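# Seat taper pins in every crank shaft collar

## Task

Push a taper pin all the way into the collar on every crank shaft. Each pin can only be seated completely when it enters its hole from one particular side. A pin that stays in only because a gripper is still holding it does not count.

## Robot and tools

ROBOT. There are two 7-joint Kinova Gen3 arms, left_arm and right_arm, each fitted with a Robotiq 2F-85 parallel gripper. Their URDF root links sit in the scene frame at left_arm (+0.028, +0.270, 0) m, quat_wxyz (+1.000, 0, 0, -0.016), and right_arm (+0.046, -0.389, 0) m, quat_wxyz (+1.000, 0, 0, +0.002). The scene frame has its origin on the table top between the arms. +z points up, +x points out over the table, and left_arm is on the +y side. The arm names do not refer to sides of any image.

JOINT ORDER. Every per-arm list uses this order: waist (joint_1), shoulder (joint_2), upper arm roll (joint_3), elbow (joint_4), forearm roll (joint_5), wrist pitch (joint_6), wrist roll (joint_7). Stated ranges in rad: waist, upper arm roll, forearm roll and wrist roll are each -69.115 to 69.115. Shoulder is -2.250 to 2.250, elbow -2.580 to 2.580 and wrist pitch -2.100 to 2.100. The real ends can differ by up to 0.013 rad.

GRIPPER FRAME. The fingers point along the gripper's +z and close along its y. The reported end_effector_position is the spot between the pads when they are shut. Fingertips reach about 19 mm past it when closed and about 6 mm when fully open. While closing, the tips travel roughly 13 mm further from the wrist, so keep that much clearance above a surface. Printed hand positions can be off, more so at long reach.

ROW FORMAT. A row is one flat list of 18 numbers, each in [-1, 1], covering both arms even if only one moves. It holds left_arm's 7 joint numbers, then its gripper position and gripper speed, then the same 9 numbers for right_arm. The joint numbers are offsets, not poses, and they are scaled. 1.0 equals 0.9985 rad for the first four joints and 0.8765 rad for the last three. Gripper position is an absolute setting: +1 is fully open (85 mm), 0 is about 41 mm, the pads touch near -0.8, and -1 closes until blocked. Gripper speed sets how fast the gap changes: about 20 mm/s at -1, 85 at 0 and 150 at +1.

execute_actions(actions). This is a list of actions, and each action is a list of up to 15 rows. Each row lasts one control step of 1/30 s. If an action has fewer than 15 rows, its last row repeats until 15 steps have run. The joint offsets in every row are measured from the joint angles at the start of that action, not from the row before. For the first action of a call, they are measured from the angles in the last reported state. An action that would push a joint more than 0.013 rad past a range end is rejected for both arms. A malformed action rejects the whole call. An empty list only returns the current state and images.

move(target, speed, blocking). target is one 18-number row. Its joint offsets are measured from the "Joint positions" in the latest result that shows them. The gripper numbers take effect at the start. speed is in rad/s, from 0.01 to 2 (default 0.5), and applies to the joint with the largest travel. All joints finish together, so the hand traces a curve and does not avoid obstacles or the other arm. Paths last 0.5 to 10 s. With blocking=false the result comes back after 0.5 s while motion continues. No other motion command is accepted until you call wait or stop. The added "move:" line reports the ending (done, off_target, moving, held, fault), limits=held or limits=none, and each arm's joint farthest from its target. Faster moves and targets set deeper past a contact make harder impacts.

wait(seconds) lets the scene run for 0 to 10 s while the last commands are held. stop brakes a running move, and the fingers keep going. zoom_image(camera, region) returns a closer view. camera is one of cam_high, cam_low, cam_left_wrist, cam_right_wrist, all 896x504. region is [x0, y0, x1, y1] in pixels from the top-left corner, at most 504x504. read_manual(section) returns only licence text. finished_scene(scene) ends the current scene, and you pass its number. It cannot be undone.

RESULTS. The state line gives each gripper's position (m) and quat_wxyz in the scene frame. The result also includes Joint positions (rad), Joint velocities (rad/s), Joint targets and Joint torques. Torques carry an offset and noise and change at rest only from contact or load. position_measured_pct is about 50 minus 50 times the finger position, so 0 means fully open. If it stops below about 90 short of the request, something is held or blocking. Near 90 or above, the pads have met. "joint sent to its limit" means a joint was clipped at its end. "joint command not followed" means a clearance check altered targets. MOTOR HOT warns from 60 °C. At 75 °C an OVER-TEMPERATURE FAULT lets that arm sag.

MOTION LIMITS. Each joint target is kept within 0.304 rad (first four joints) or 0.266 rad (last three) of the measured angle. Targets that would move the hand more than 70 mm in one step are scaled back. Large moves may need several actions, and an unfinished move must be commanded again.

GRIPPING. To hold firmly, send -1 and keep sending it. For a gentle grip, open first and then close to slightly less than the object's width. To release, send a position wider than the object. To leave a gripper unchanged, repeat its last two numbers, because 0 is itself a command.

AVOID. Do not knock anything off the table. Do not let the arms collide or press each other. Avoid slams and hard pushes. Contact torque at the load limits (47.5 N m for the first four joints, 29.9 N m for the wrist three, held weight included) freezes that arm for 10 s. Parts may be tugged or pushed briefly. Release each pin only once it is fully seated and stays put on its own.

Each tool is called after "Request:" as a command line: name --argument value for each argument, lists and objects as JSON in quotes; but a table of rows of numbers goes row by row, as --pt "numbers of a row", without its own name.

## Session

Request:
execute_actions --actions '[]'

Scene clock: 0.00 s.
left_arm: end_effector_position=(+0.7036, +0.5363, +0.1234) position_measured_pct=0.0 end_effector_quat_wxyz=(-0.301, +0.716, +0.541, +0.324) | right_arm: end_effector_position=(+0.4615, -0.2123, +0.2172) position_measured_pct=0.0 end_effector_quat_wxyz=(+0.118, -0.235, +0.964, +0.047)
Joint names: [waist, shoulder, upper arm roll, elbow, forearm roll, wrist pitch, wrist roll]
Joint positions: left_arm=[-0.127  1.075  0.044  1.076 -1.126  1.07   0.273] | right_arm=[-0.383  0.269 -0.045  1.881 -0.053  0.742  1.655]
Joint velocities: left_arm=[ 0.001  0.     0.     0.    -0.     0.001  0.   ] | right_arm=[ 0.     0.001 -0.002 -0.001 -0.    -0.    -0.   ]
Joint torques (N m, as the joint torque sensors report them, + toward a larger angle): no reading
Motor temperatures (°C, as the motors report them): left_arm=[26 26 28 31 33 34 38] | right_arm=[31 28 29 31 34 40 36]
Joint targets: left_arm=[-0.127 1.075 0.044 1.076 -1.126 1.070 0.273] | right_arm=[-0.383 0.269 -0.045 1.881 -0.053 0.742 1.655]

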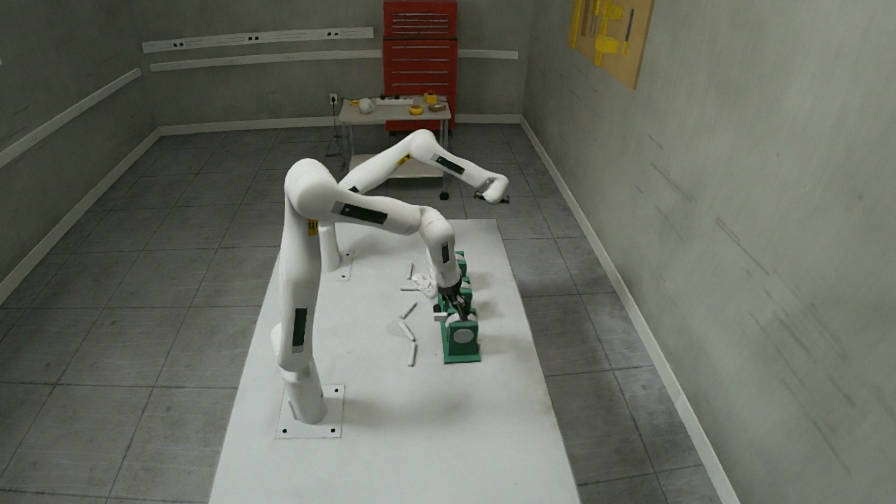

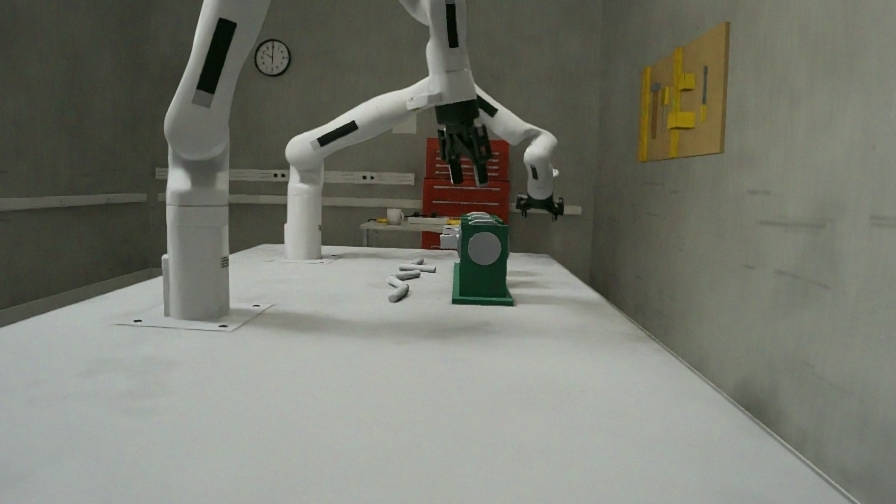

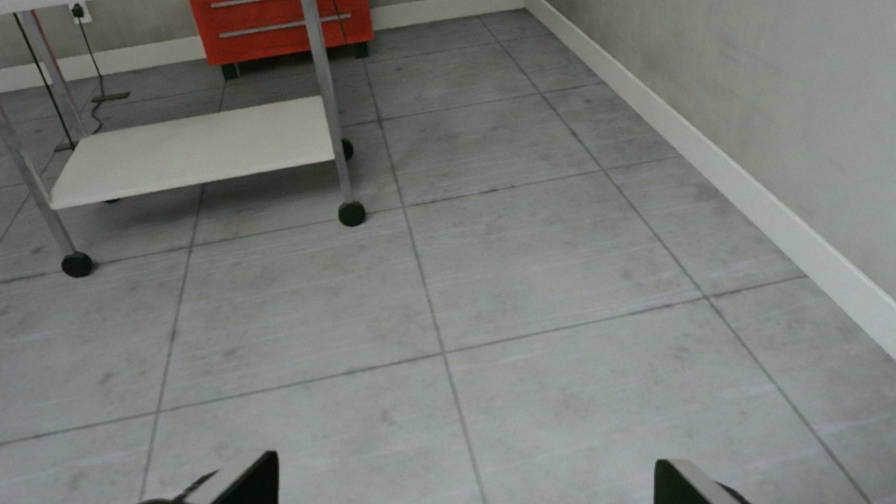

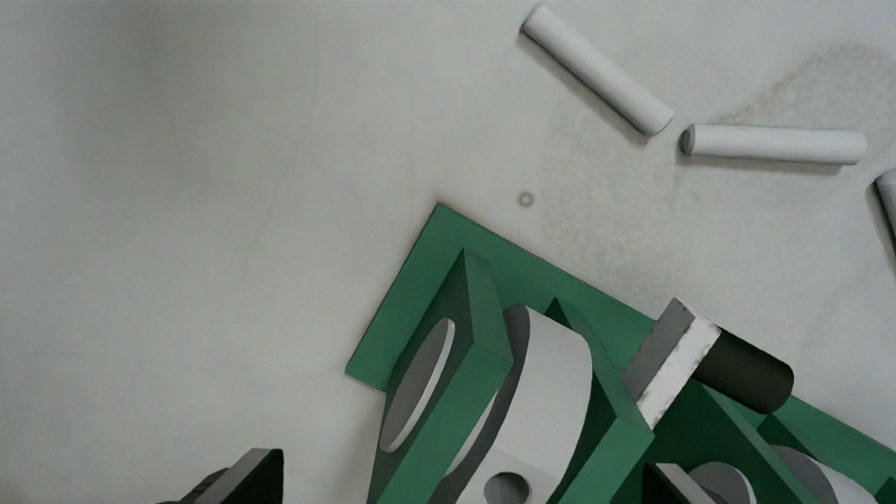

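Request:
move --target '[-0.2,-0.8,-0.044,0.7,1,0.1,0.5,1,0,-0.217,0.199,0.045,-0.621,0.06,0.766,-0.78,1,0]' --speed 0.8

Scene clock: 2.77 s.
left_arm: end_effector_position=(+0.3749, +0.4227, +0.2414) position_measured_pct=0.0 end_effector_quat_wxyz=(-0.089, +0.328, +0.937, +0.076) | right_arm: end_effector_position=(+0.4715, -0.1255, +0.2998) position_measured_pct=0.0 end_effector_quat_wxyz=(-0.000, -0.001, +1.000, +0.000)
Joint names: [waist, shoulder, upper arm roll, elbow, forearm roll, wrist pitch, wrist roll]
Joint positions: left_arm=[-0.327  0.276  0.     1.775 -0.249  1.158  0.712] | right_arm=[-0.6    0.468  0.     1.261 -0.     1.413  0.971]
Joint velocities: left_arm=[-0.    -0.002  0.    -0.     0.     0.002  0.   ] | right_arm=[-0.001  0.    -0.001  0.     0.     0.001  0.   ]
Joint torques (N m, as the joint torque sensors report them, + toward a larger angle): left_arm=[ -0.5  -13.84  -0.59  -8.48  -0.63   0.09  -0.48] | right_arm=[ -0.42 -18.36   0.12  -8.99  -0.12   0.15   0.07]
Motor temperatures (°C, as the motors report them): left_arm=[26 26 28 31 33 34 38] | right_arm=[31 28 29 31 34 40 36]
Joint targets: left_arm=[-0.327 0.276 0.001 1.775 -0.249 1.158 0.712] | right_arm=[-0.600 0.468 0.000 1.261 -0.000 1.413 0.971]
move: done; limits=none; left_arm: farthest joint: the waist, 0.000 radians from its target (0.199 radians at the start); right_arm: farthest joint: the waist, 0.000 radians from its target (0.216 radians at the start)

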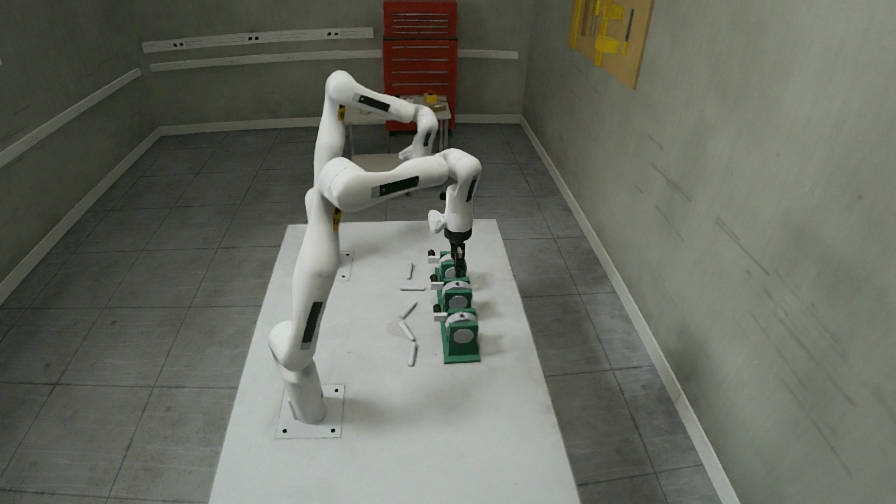

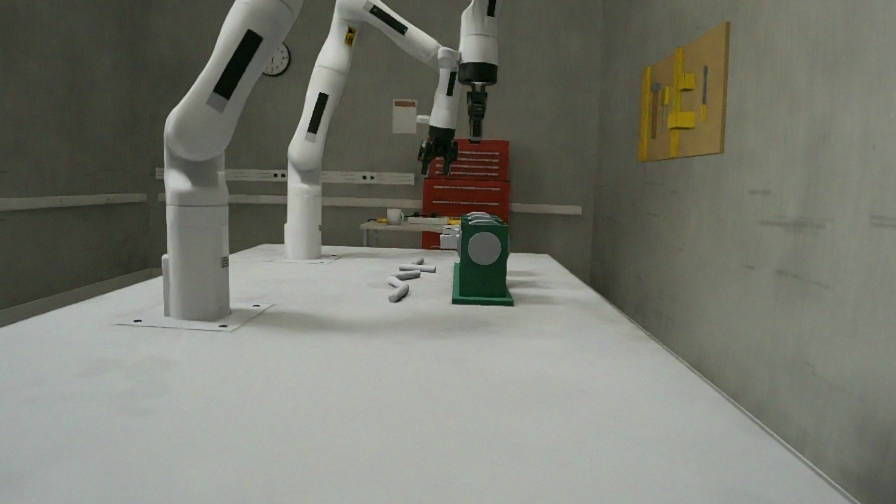

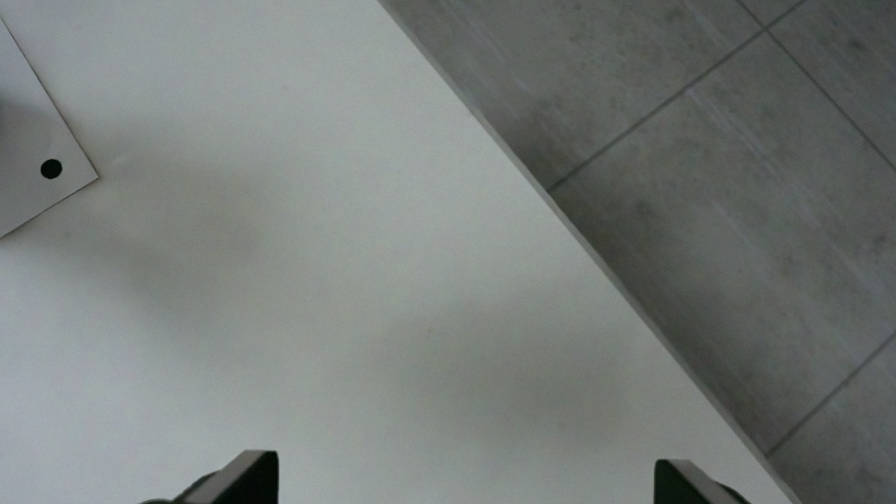

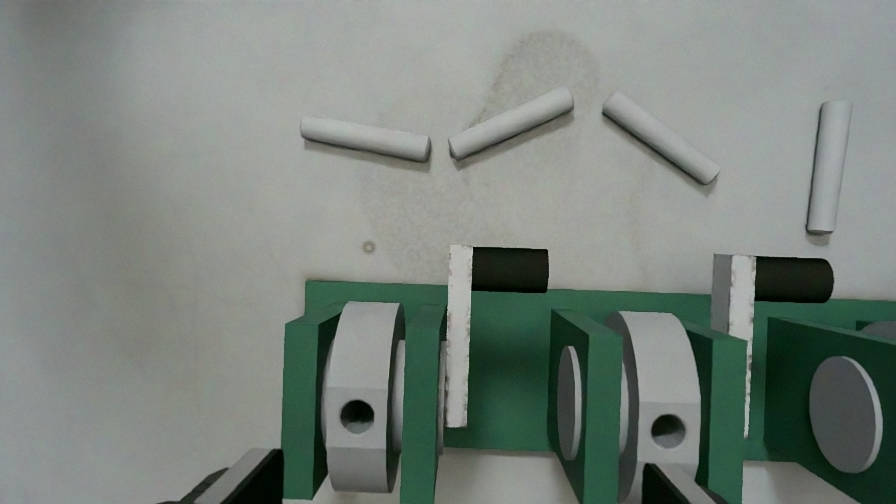

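Request:
zoom_image --camera "cam_right_wrist" --region '[270,230,770,504]'

Request:
zoom_image --camera "cam_right_wrist" --region '[280,60,780,260]'

Request:
zoom_image --camera "cam_high" --region '[380,230,520,380]'

Request:
zoom_image --camera "cam_low" --region '[370,190,550,320]'

Region (270, 230, 770, 504) of cam_right_wrist's 896x504 image, scaled by 1.008; it fills the top 276 rows of this view, and the rest is white.

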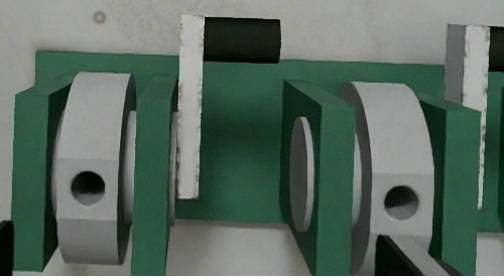

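Region (280, 60, 780, 260) of cam_right_wrist's 896x504 image, scaled by 1.008; it fills the top 202 rows of this view, and the rest is white.

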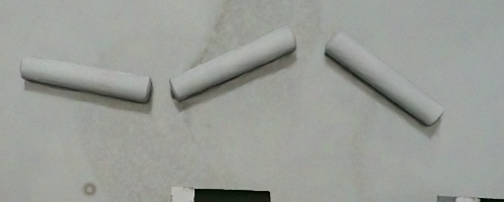

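Region (380, 230, 520, 380) of cam_high's 896x504 image, scaled by 3.360, with more detail than that image has; it fills the left 470 columns of this view, and the rest is white.

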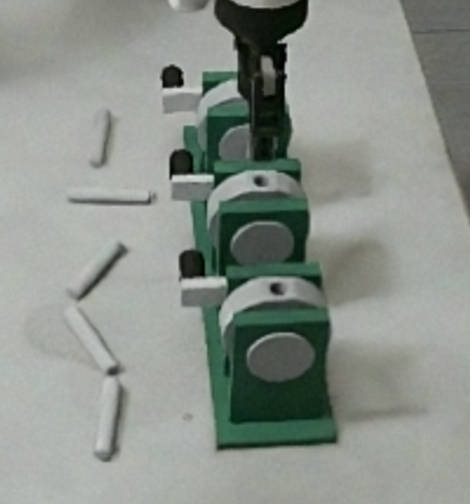

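Region (370, 190, 550, 320) of cam_low's 896x504 image, scaled by 2.800, with more detail than that image has.

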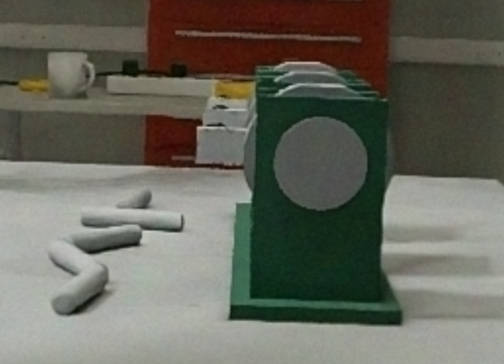

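Request:
move --target '[0,0,0,0,0.284,0,0,1,0,0.161,0.152,0,-0.098,0,-0.062,0.179,1,0]' --speed 0.6

Scene clock: 6.40 s.
left_arm: end_effector_position=(+0.3914, +0.3543, +0.2337) position_measured_pct=0.0 end_effector_quat_wxyz=(-0.028, +0.279, +0.960, -0.018) | right_arm: end_effector_position=(+0.5547, -0.1748, +0.2503) position_measured_pct=0.0 end_effector_quat_wxyz=(+0.000, +0.000, +1.000, +0.000)
Joint names: [waist, shoulder, upper arm roll, elbow, forearm roll, wrist pitch, wrist roll]
Joint positions: left_arm=[-0.327  0.276  0.     1.775 -0.     1.158  0.712] | right_arm=[-0.44   0.619  0.     1.163 -0.     1.359  1.128]
Joint velocities: left_arm=[-0.     0.    -0.001  0.001  0.    -0.001  0.   ] | right_arm=[ 0.003  0.002 -0.001 -0.002 -0.     0.     0.   ]
Joint torques (N m, as the joint torque sensors report them, + toward a larger angle): left_arm=[ -0.15 -13.78  -0.08  -8.22  -0.04   0.17  -0.22] | right_arm=[  0.32 -21.09   0.66  -8.41   0.3    0.46   0.07]
Motor temperatures (°C, as the motors report them): left_arm=[26 26 28 31 33 34 38] | right_arm=[31 28 29 31 34 40 36]
Joint targets: left_arm=[-0.327 0.276 0.000 1.775 -0.000 1.158 0.712] | right_arm=[-0.439 0.619 0.000 1.163 -0.000 1.359 1.128]
move: done; limits=none; left_arm: farthest joint: the waist, 0.000 radians from its target (0.000 radians at the start); right_arm: farthest joint: the shoulder, 0.001 radians from its target (0.152 radians at the start)

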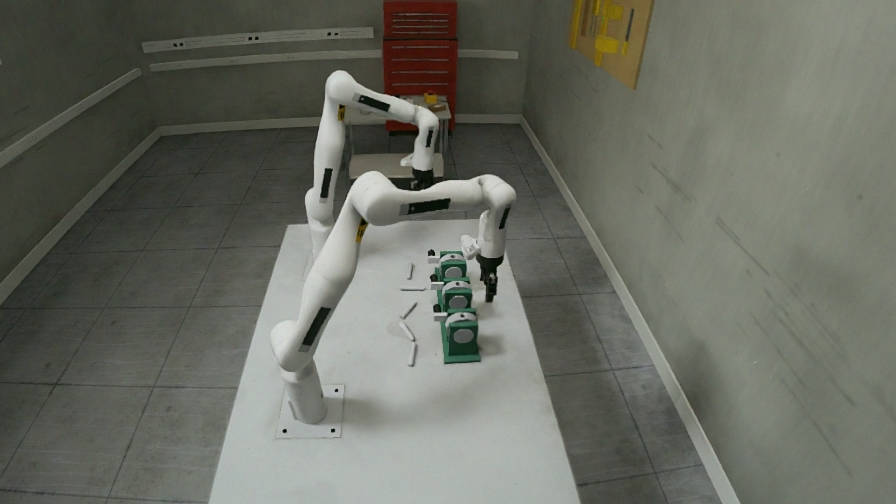

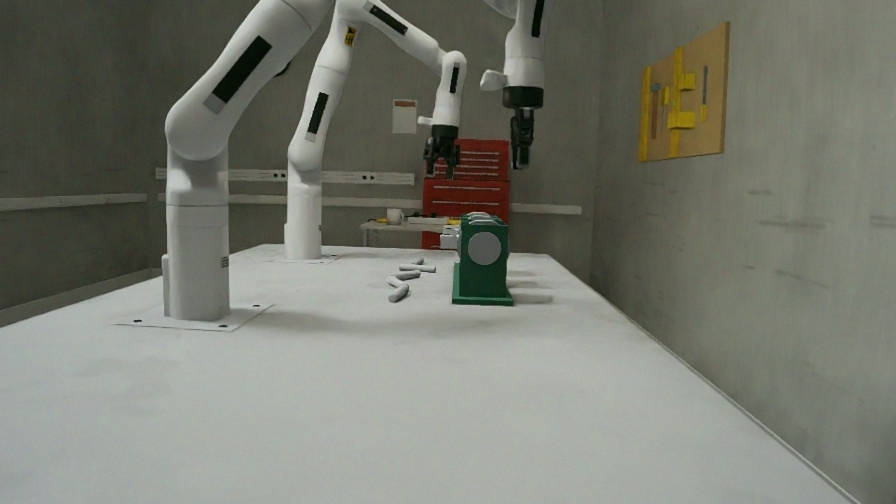

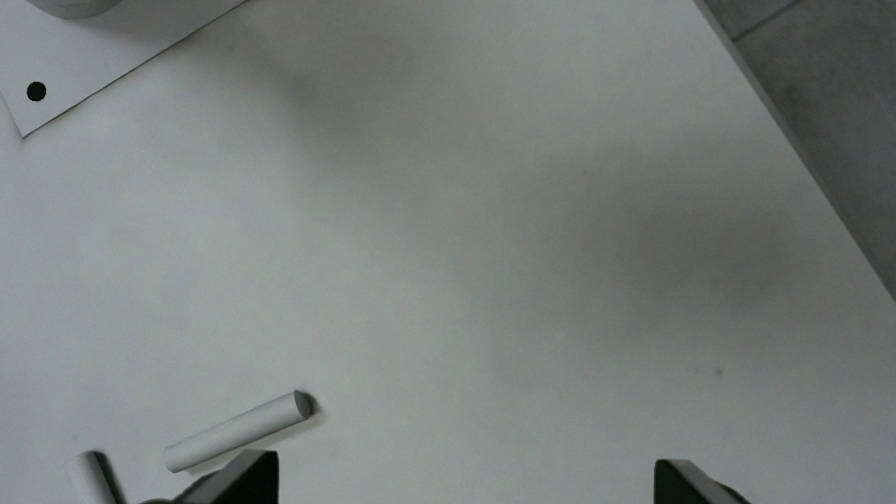

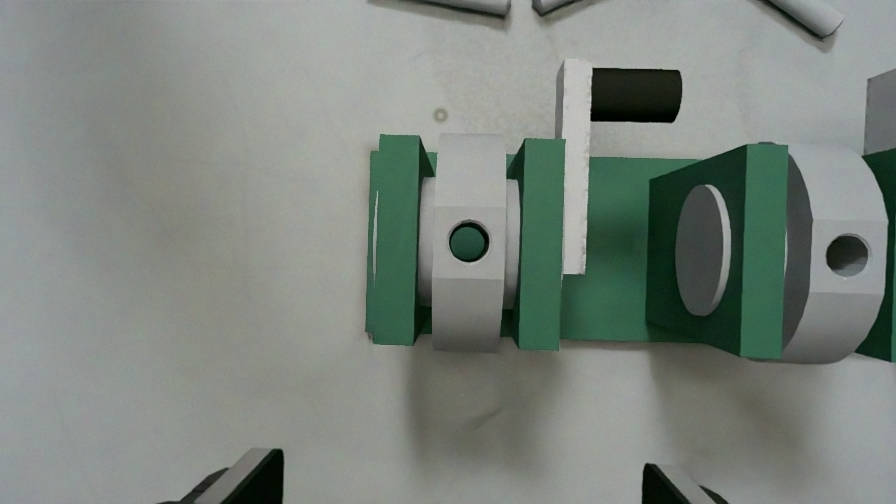

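Request:
zoom_image --camera "cam_right_wrist" --region '[420,200,520,280]'

Request:
zoom_image --camera "cam_right_wrist" --region '[796,215,896,295]'

Region (420, 200, 520, 280) of cam_right_wrist's 896x504 image, scaled by 5.040; it fills the top 403 rows of this view, and the rest is white.

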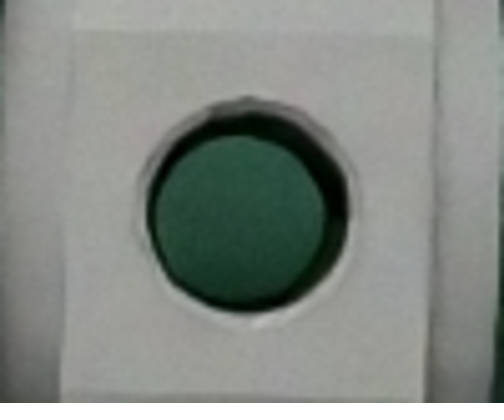

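Region (796, 215, 896, 295) of cam_right_wrist's 896x504 image, scaled by 5.040; it fills the top 403 rows of this view, and the rest is white.

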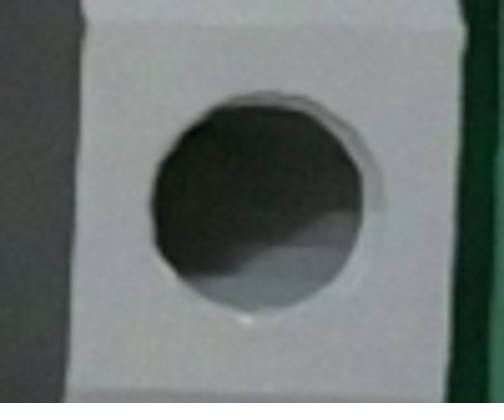

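Request:
move --target '[-0.3,0,0,0,0,0,0,1,0,-0.204,0.1936,0,-0.364,0,0.195,-0.234,1,0]' --speed 0.6

Scene clock: 9.07 s.
left_arm: end_effector_position=(+0.3504, +0.4578, +0.2337) position_measured_pct=0.0 end_effector_quat_wxyz=(-0.025, +0.133, +0.991, -0.022) | right_arm: end_effector_position=(+0.5551, -0.0355, +0.2501) position_measured_pct=0.0 end_effector_quat_wxyz=(-0.000, +0.001, +1.000, -0.000)
Joint names: [waist, shoulder, upper arm roll, elbow, forearm roll, wrist pitch, wrist roll]
Joint positions: left_arm=[-0.626  0.276  0.     1.775 -0.     1.158  0.712] | right_arm=[-0.643  0.812  0.     0.799 -0.     1.53   0.923]
Joint velocities: left_arm=[-0.003 -0.     0.001 -0.     0.    -0.001 -0.   ] | right_arm=[-0.002  0.001  0.001 -0.002  0.     0.001  0.   ]
Joint torques (N m, as the joint torque sensors report them, + toward a larger angle): left_arm=[ -0.17 -13.53  -0.26  -8.41  -0.07   0.    -0.17] | right_arm=[ -0.15 -24.97   0.88  -8.53  -0.04   0.19  -0.05]
Motor temperatures (°C, as the motors report them): left_arm=[26 26 28 31 33 34 38] | right_arm=[31 28 29 31 34 40 36]
Joint targets: left_arm=[-0.627 0.276 0.000 1.775 -0.000 1.158 0.712] | right_arm=[-0.643 0.812 0.000 0.799 -0.000 1.530 0.923]
move: done; limits=none; left_arm: farthest joint: the waist, 0.000 radians from its target (0.299 radians at the start); right_arm: farthest joint: the waist, 0.001 radians from its target (0.204 radians at the start)

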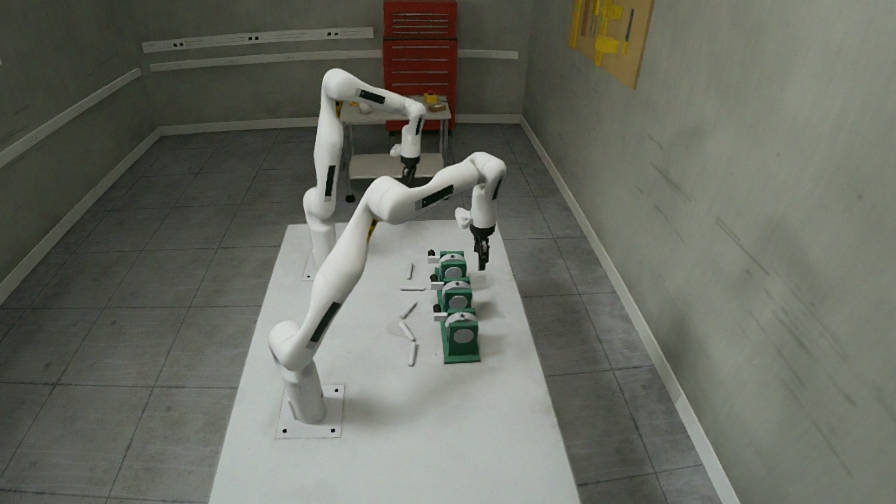

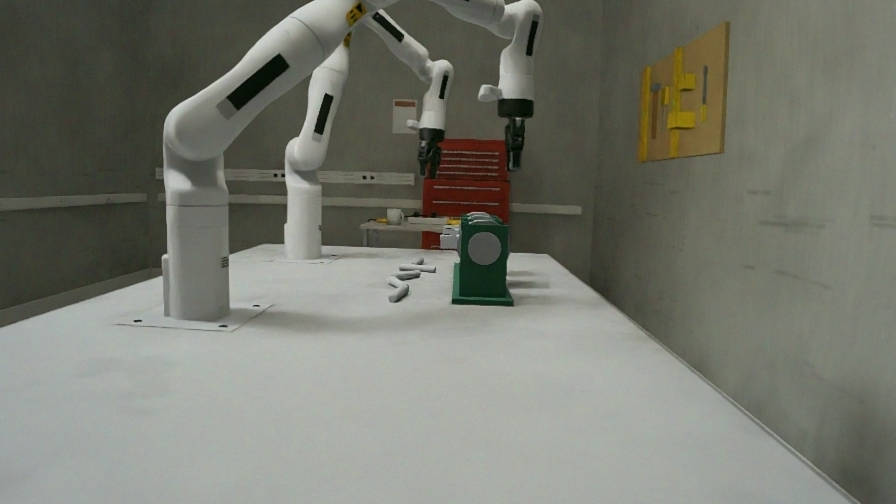

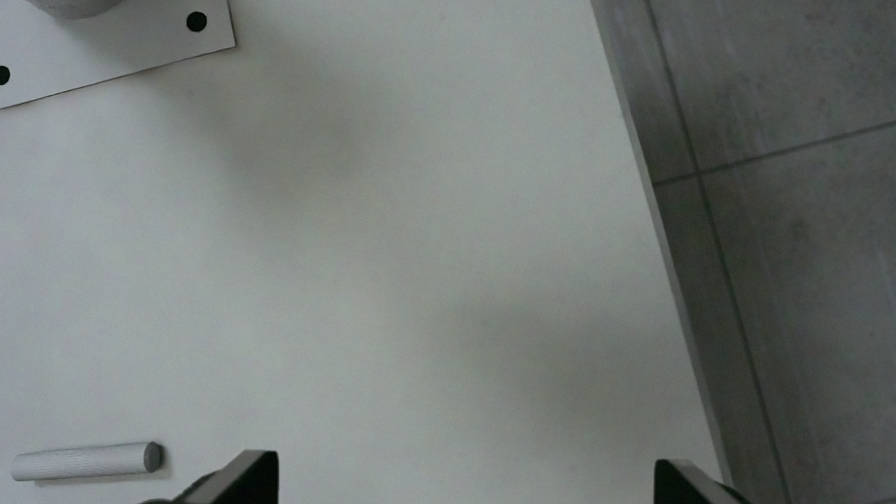

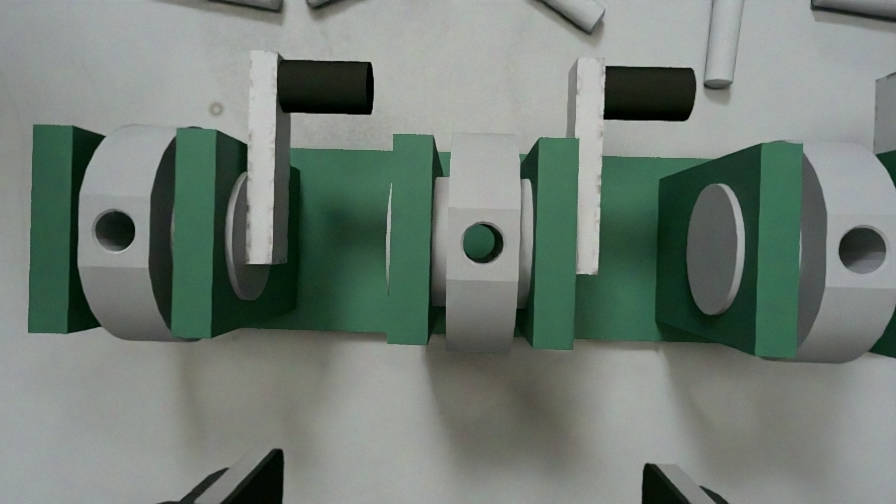

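Request:
zoom_image --camera "cam_right_wrist" --region '[435,200,535,280]'

Request:
zoom_image --camera "cam_right_wrist" --region '[796,210,896,290]'

Request:
zoom_image --camera "cam_right_wrist" --region '[65,190,165,270]'

Region (435, 200, 535, 280) of cam_right_wrist's 896x504 image, scaled by 5.040; it fills the top 403 rows of this view, and the rest is white.

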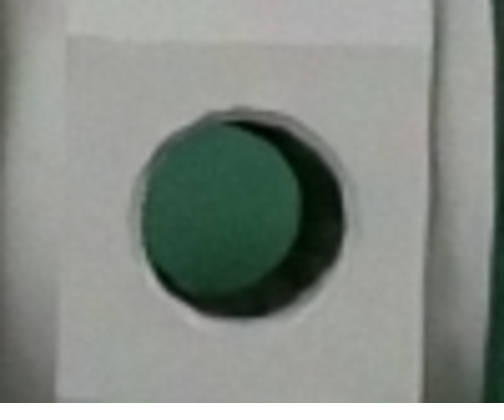

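Region (796, 210, 896, 290) of cam_right_wrist's 896x504 image, scaled by 5.040; it fills the top 403 rows of this view, and the rest is white.

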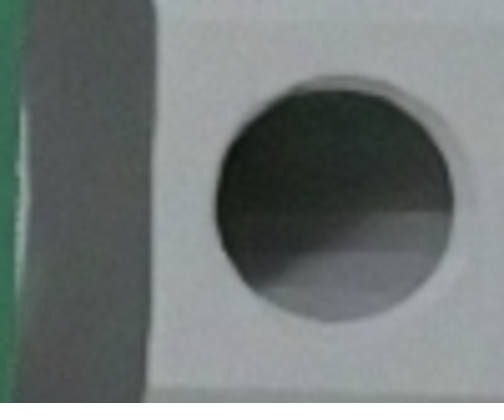

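Region (65, 190, 165, 270) of cam_right_wrist's 896x504 image, scaled by 5.040; it fills the top 403 rows of this view, and the rest is white.

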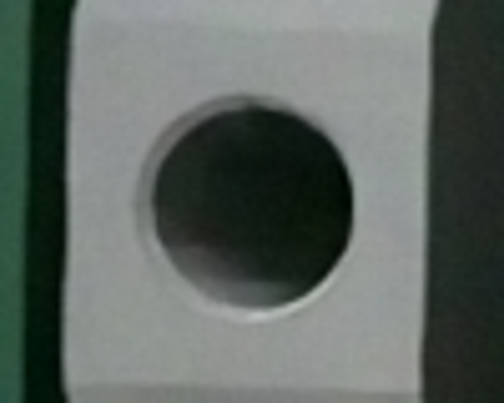

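Request:
move --target '[0.5,0,0,0,0,0,-0.2875,0.2,0,-0.0635,-0.333,0,0.7797,0,-0.508,1,0.2,0]' --speed 0.8

Request:
move --target '[0.556,0.157,0,-0.12,0,-0.119,0,0.2,0,0,0,0,0,0,0,0.7205,0.2,0]' --speed 0.7

Scene clock: 13.03 s.
left_arm: end_effector_position=(+0.4009, +0.2805, +0.2337) position_measured_pct=40.1 end_effector_quat_wxyz=(-0.028, +0.487, +0.873, -0.019) | right_arm: end_effector_position=(+0.4196, -0.1002, +0.1996) position_measured_pct=40.1 end_effector_quat_wxyz=(-0.001, -0.452, +0.892, -0.000)
Joint names: [waist, shoulder, upper arm roll, elbow, forearm roll, wrist pitch, wrist roll]
Joint positions: left_arm=[-0.127  0.276  0.     1.775 -0.     1.158  0.46 ] | right_arm=[-0.707  0.48   0.     1.578 -0.     1.085  1.799]
Joint velocities: left_arm=[ 0.004  0.     0.001 -0.    -0.    -0.001  0.   ] | right_arm=[-0.001 -0.004  0.    -0.001  0.     0.001 -0.   ]
Joint torques (N m, as the joint torque sensors report them, + toward a larger angle): left_arm=[ -0.09 -13.65  -0.18  -7.93  -0.19  -0.16  -0.24] | right_arm=[ -0.19 -17.68   0.24  -7.55   0.3    0.21  -0.03]
Motor temperatures (°C, as the motors report them): left_arm=[26 26 28 31 33 34 38] | right_arm=[31 28 29 31 34 40 36]
Joint targets: left_arm=[-0.127 0.276 0.000 1.775 -0.000 1.158 0.460] | right_arm=[-0.707 0.480 0.000 1.578 -0.000 1.085 1.799]
move: done; limits=none; left_arm: farthest joint: the waist, 0.001 radians from its target (0.500 radians at the start); right_arm: farthest joint: the shoulder, 0.001 radians from its target (0.333 radians at the start)

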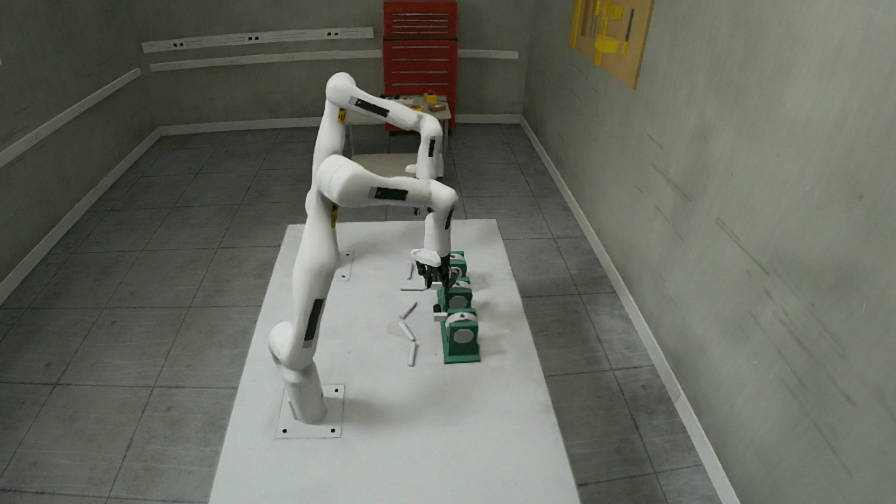

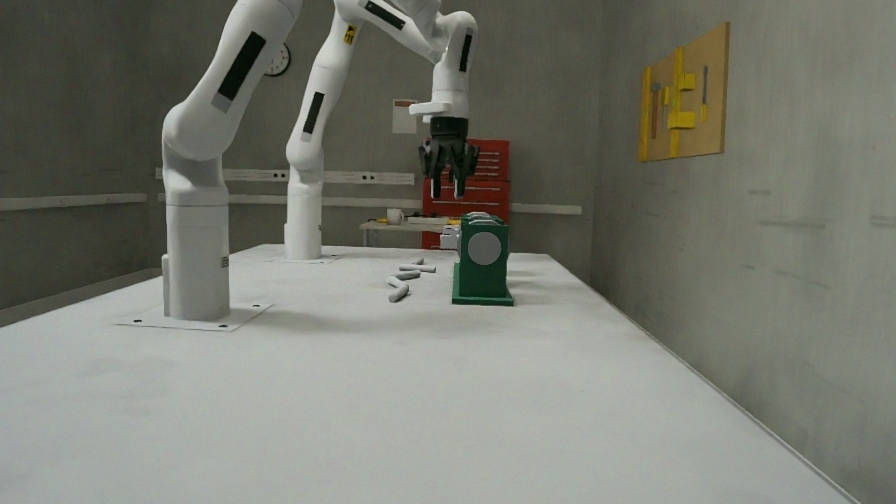

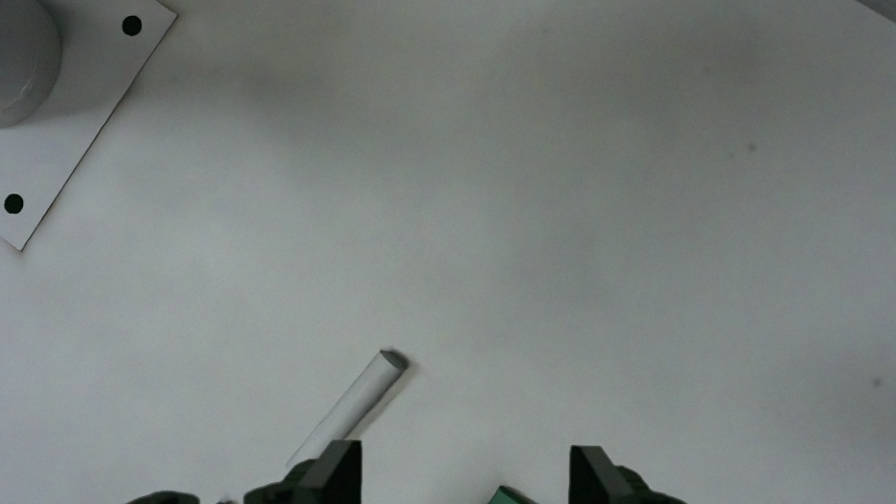

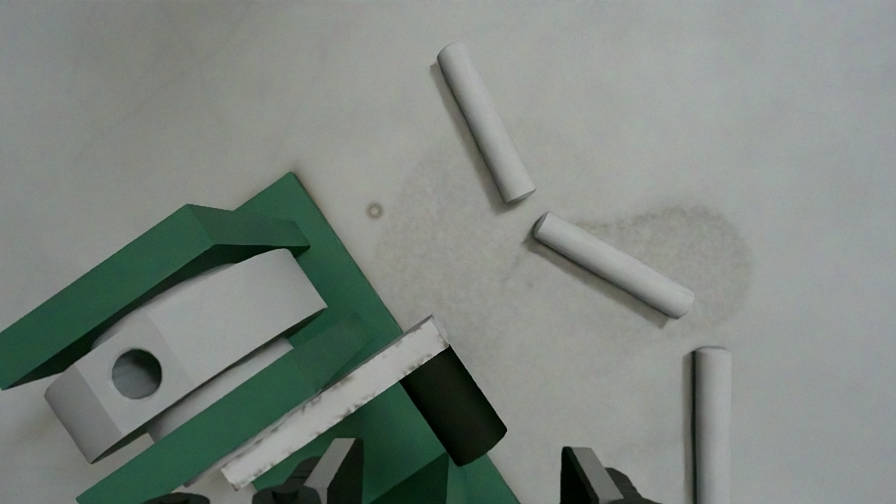

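Scene clock: 14.57 s.
left_arm: end_effector_position=(+0.4195, +0.0480, +0.1999) position_measured_pct=40.1 end_effector_quat_wxyz=(-0.000, +0.708, +0.707, -0.000) | right_arm: end_effector_position=(+0.4196, -0.1002, +0.1996) position_measured_pct=40.1 end_effector_quat_wxyz=(+0.001, +0.707, -0.708, -0.000)
Joint names: [waist, shoulder, upper arm roll, elbow, forearm roll, wrist pitch, wrist roll]
Joint positions: left_arm=[ 0.428  0.433  0.001  1.655 -0.     1.054  0.46 ] | right_arm=[-0.707  0.48   0.     1.578 -0.     1.085  2.431]
Joint velocities: left_arm=[ 0.003  0.001 -0.004  0.    -0.     0.001  0.   ] | right_arm=[-0.    -0.002  0.     0.001  0.    -0.001  0.   ]
Joint torques (N m, as the joint torque sensors report them, + toward a larger angle): left_arm=[ -0.26 -17.11   0.21  -8.22  -0.02  -0.03  -0.22] | right_arm=[ -0.11 -17.47   0.45  -7.35   0.01   0.21  -0.2 ]
Motor temperatures (°C, as the motors report them): left_arm=[26 26 28 31 33 34 38] | right_arm=[31 28 29 31 34 40 36]
Joint targets: left_arm=[0.428 0.433 0.000 1.655 -0.000 1.054 0.460] | right_arm=[-0.707 0.480 0.000 1.578 -0.000 1.085 2.431]
move: done; limits=none; left_arm: farthest joint: the waist, 0.001 radians from its target (0.556 radians at the start); right_arm: farthest joint: the waist, 0.000 radians from its target (0.000 radians at the start)

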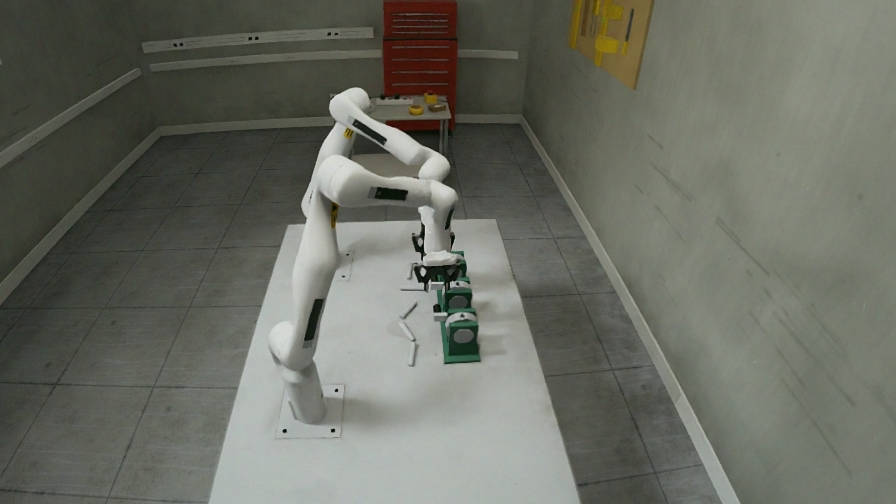

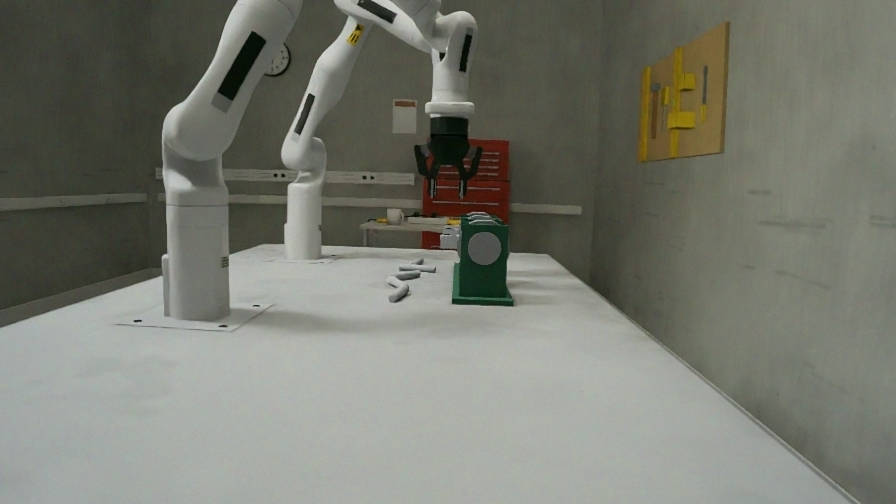

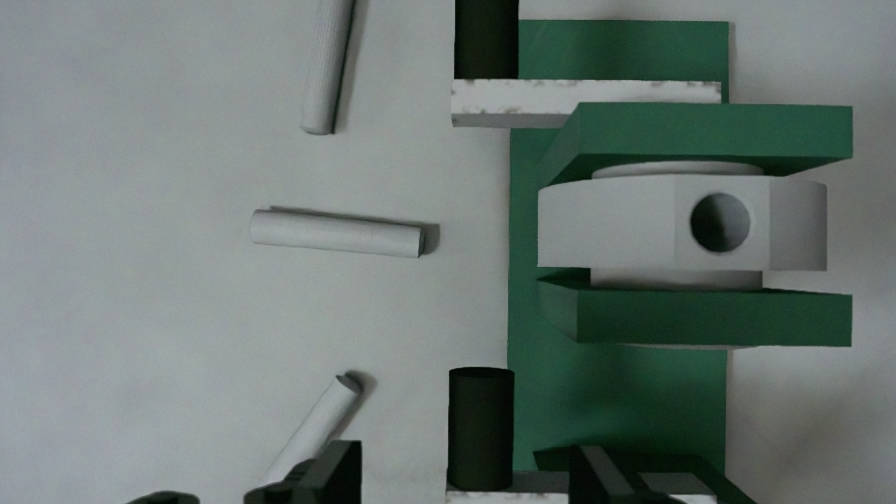

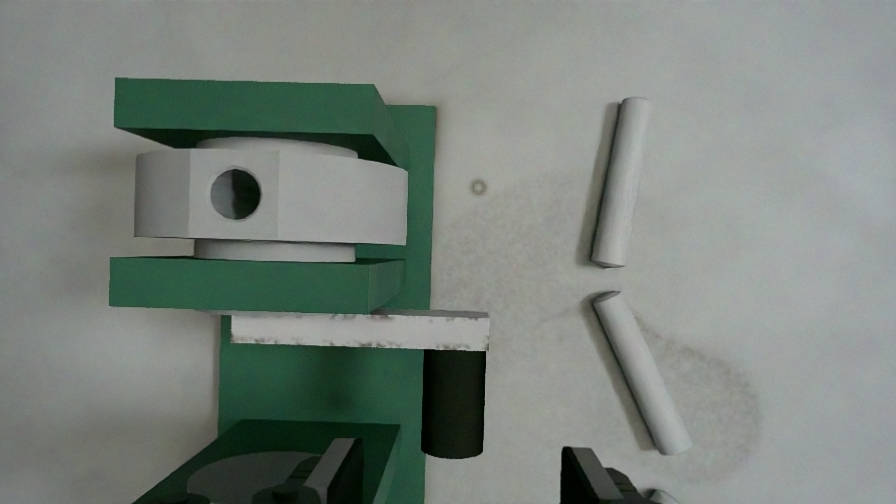

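Request:
move --target '[-0.0056,0.1563,0,0.117,0,-0.312,-0.007,0.2,0,0.0015,0.1448,0,0.1206,0,-0.304,0.001,0.2,0]' --speed 0.3

Scene clock: 16.93 s.
left_arm: end_effector_position=(+0.4256, +0.0478, +0.1001) position_measured_pct=40.1 end_effector_quat_wxyz=(+0.000, +0.708, +0.706, +0.000) | right_arm: end_effector_position=(+0.4231, -0.0982, +0.1002) position_measured_pct=40.1 end_effector_quat_wxyz=(-0.000, +0.706, -0.708, +0.000)
Joint names: [waist, shoulder, upper arm roll, elbow, forearm roll, wrist pitch, wrist roll]
Joint positions: left_arm=[ 0.422  0.589  0.001  1.772 -0.     0.78   0.453] | right_arm=[-0.705  0.624  0.     1.698 -0.     0.818  2.432]
Joint velocities: left_arm=[ 0.     0.004 -0.001  0.    -0.     0.001  0.   ] | right_arm=[ 0.     0.001  0.001 -0.001 -0.    -0.001 -0.   ]
Joint torques (N m, as the joint torque sensors report them, + toward a larger angle): left_arm=[ -0.1  -18.03  -0.31  -6.7   -0.5   -0.16   0.07] | right_arm=[ -0.13 -18.9    0.45  -6.03   0.01   0.23  -0.12]
Motor temperatures (°C, as the motors report them): left_arm=[26 26 28 31 33 34 38] | right_arm=[31 28 29 31 34 40 36]
Joint targets: left_arm=[0.422 0.589 0.001 1.772 -0.000 0.780 0.453] | right_arm=[-0.705 0.625 0.000 1.698 -0.000 0.818 2.432]
move: done; limits=none; left_arm: farthest joint: the waist, 0.000 radians from its target (0.005 radians at the start); right_arm: farthest joint: the waist, 0.000 radians from its target (0.001 radians at the start)

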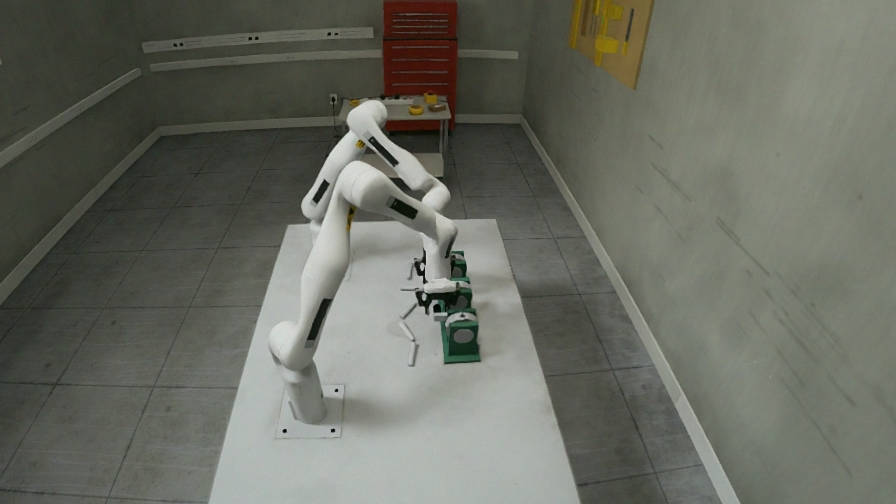

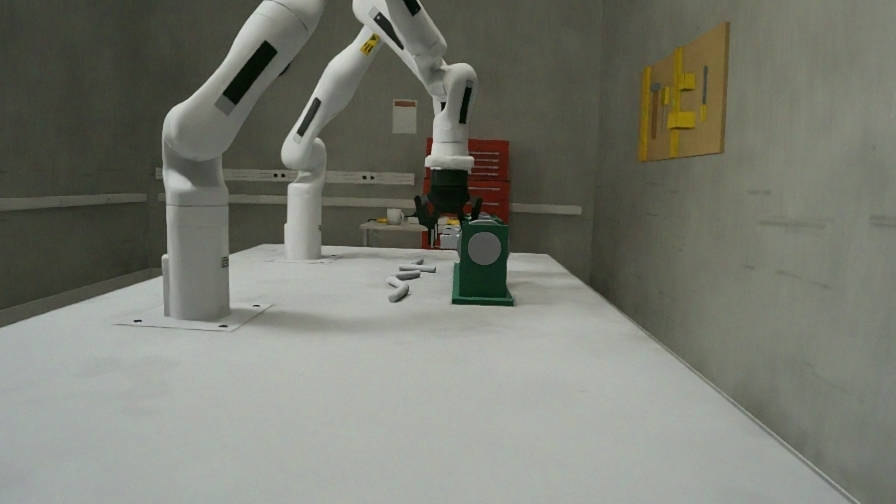

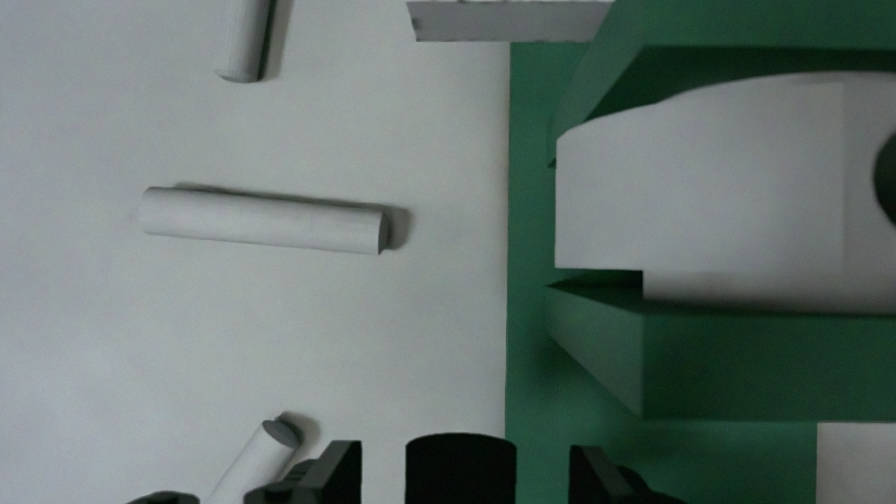

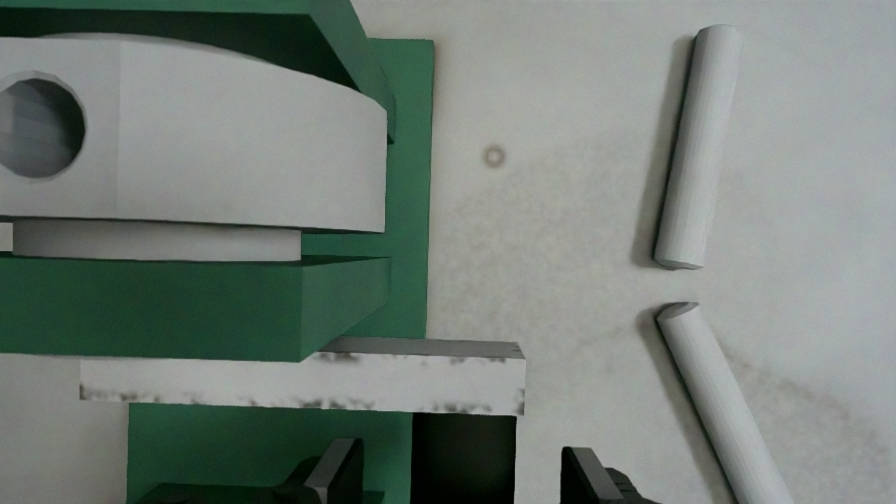

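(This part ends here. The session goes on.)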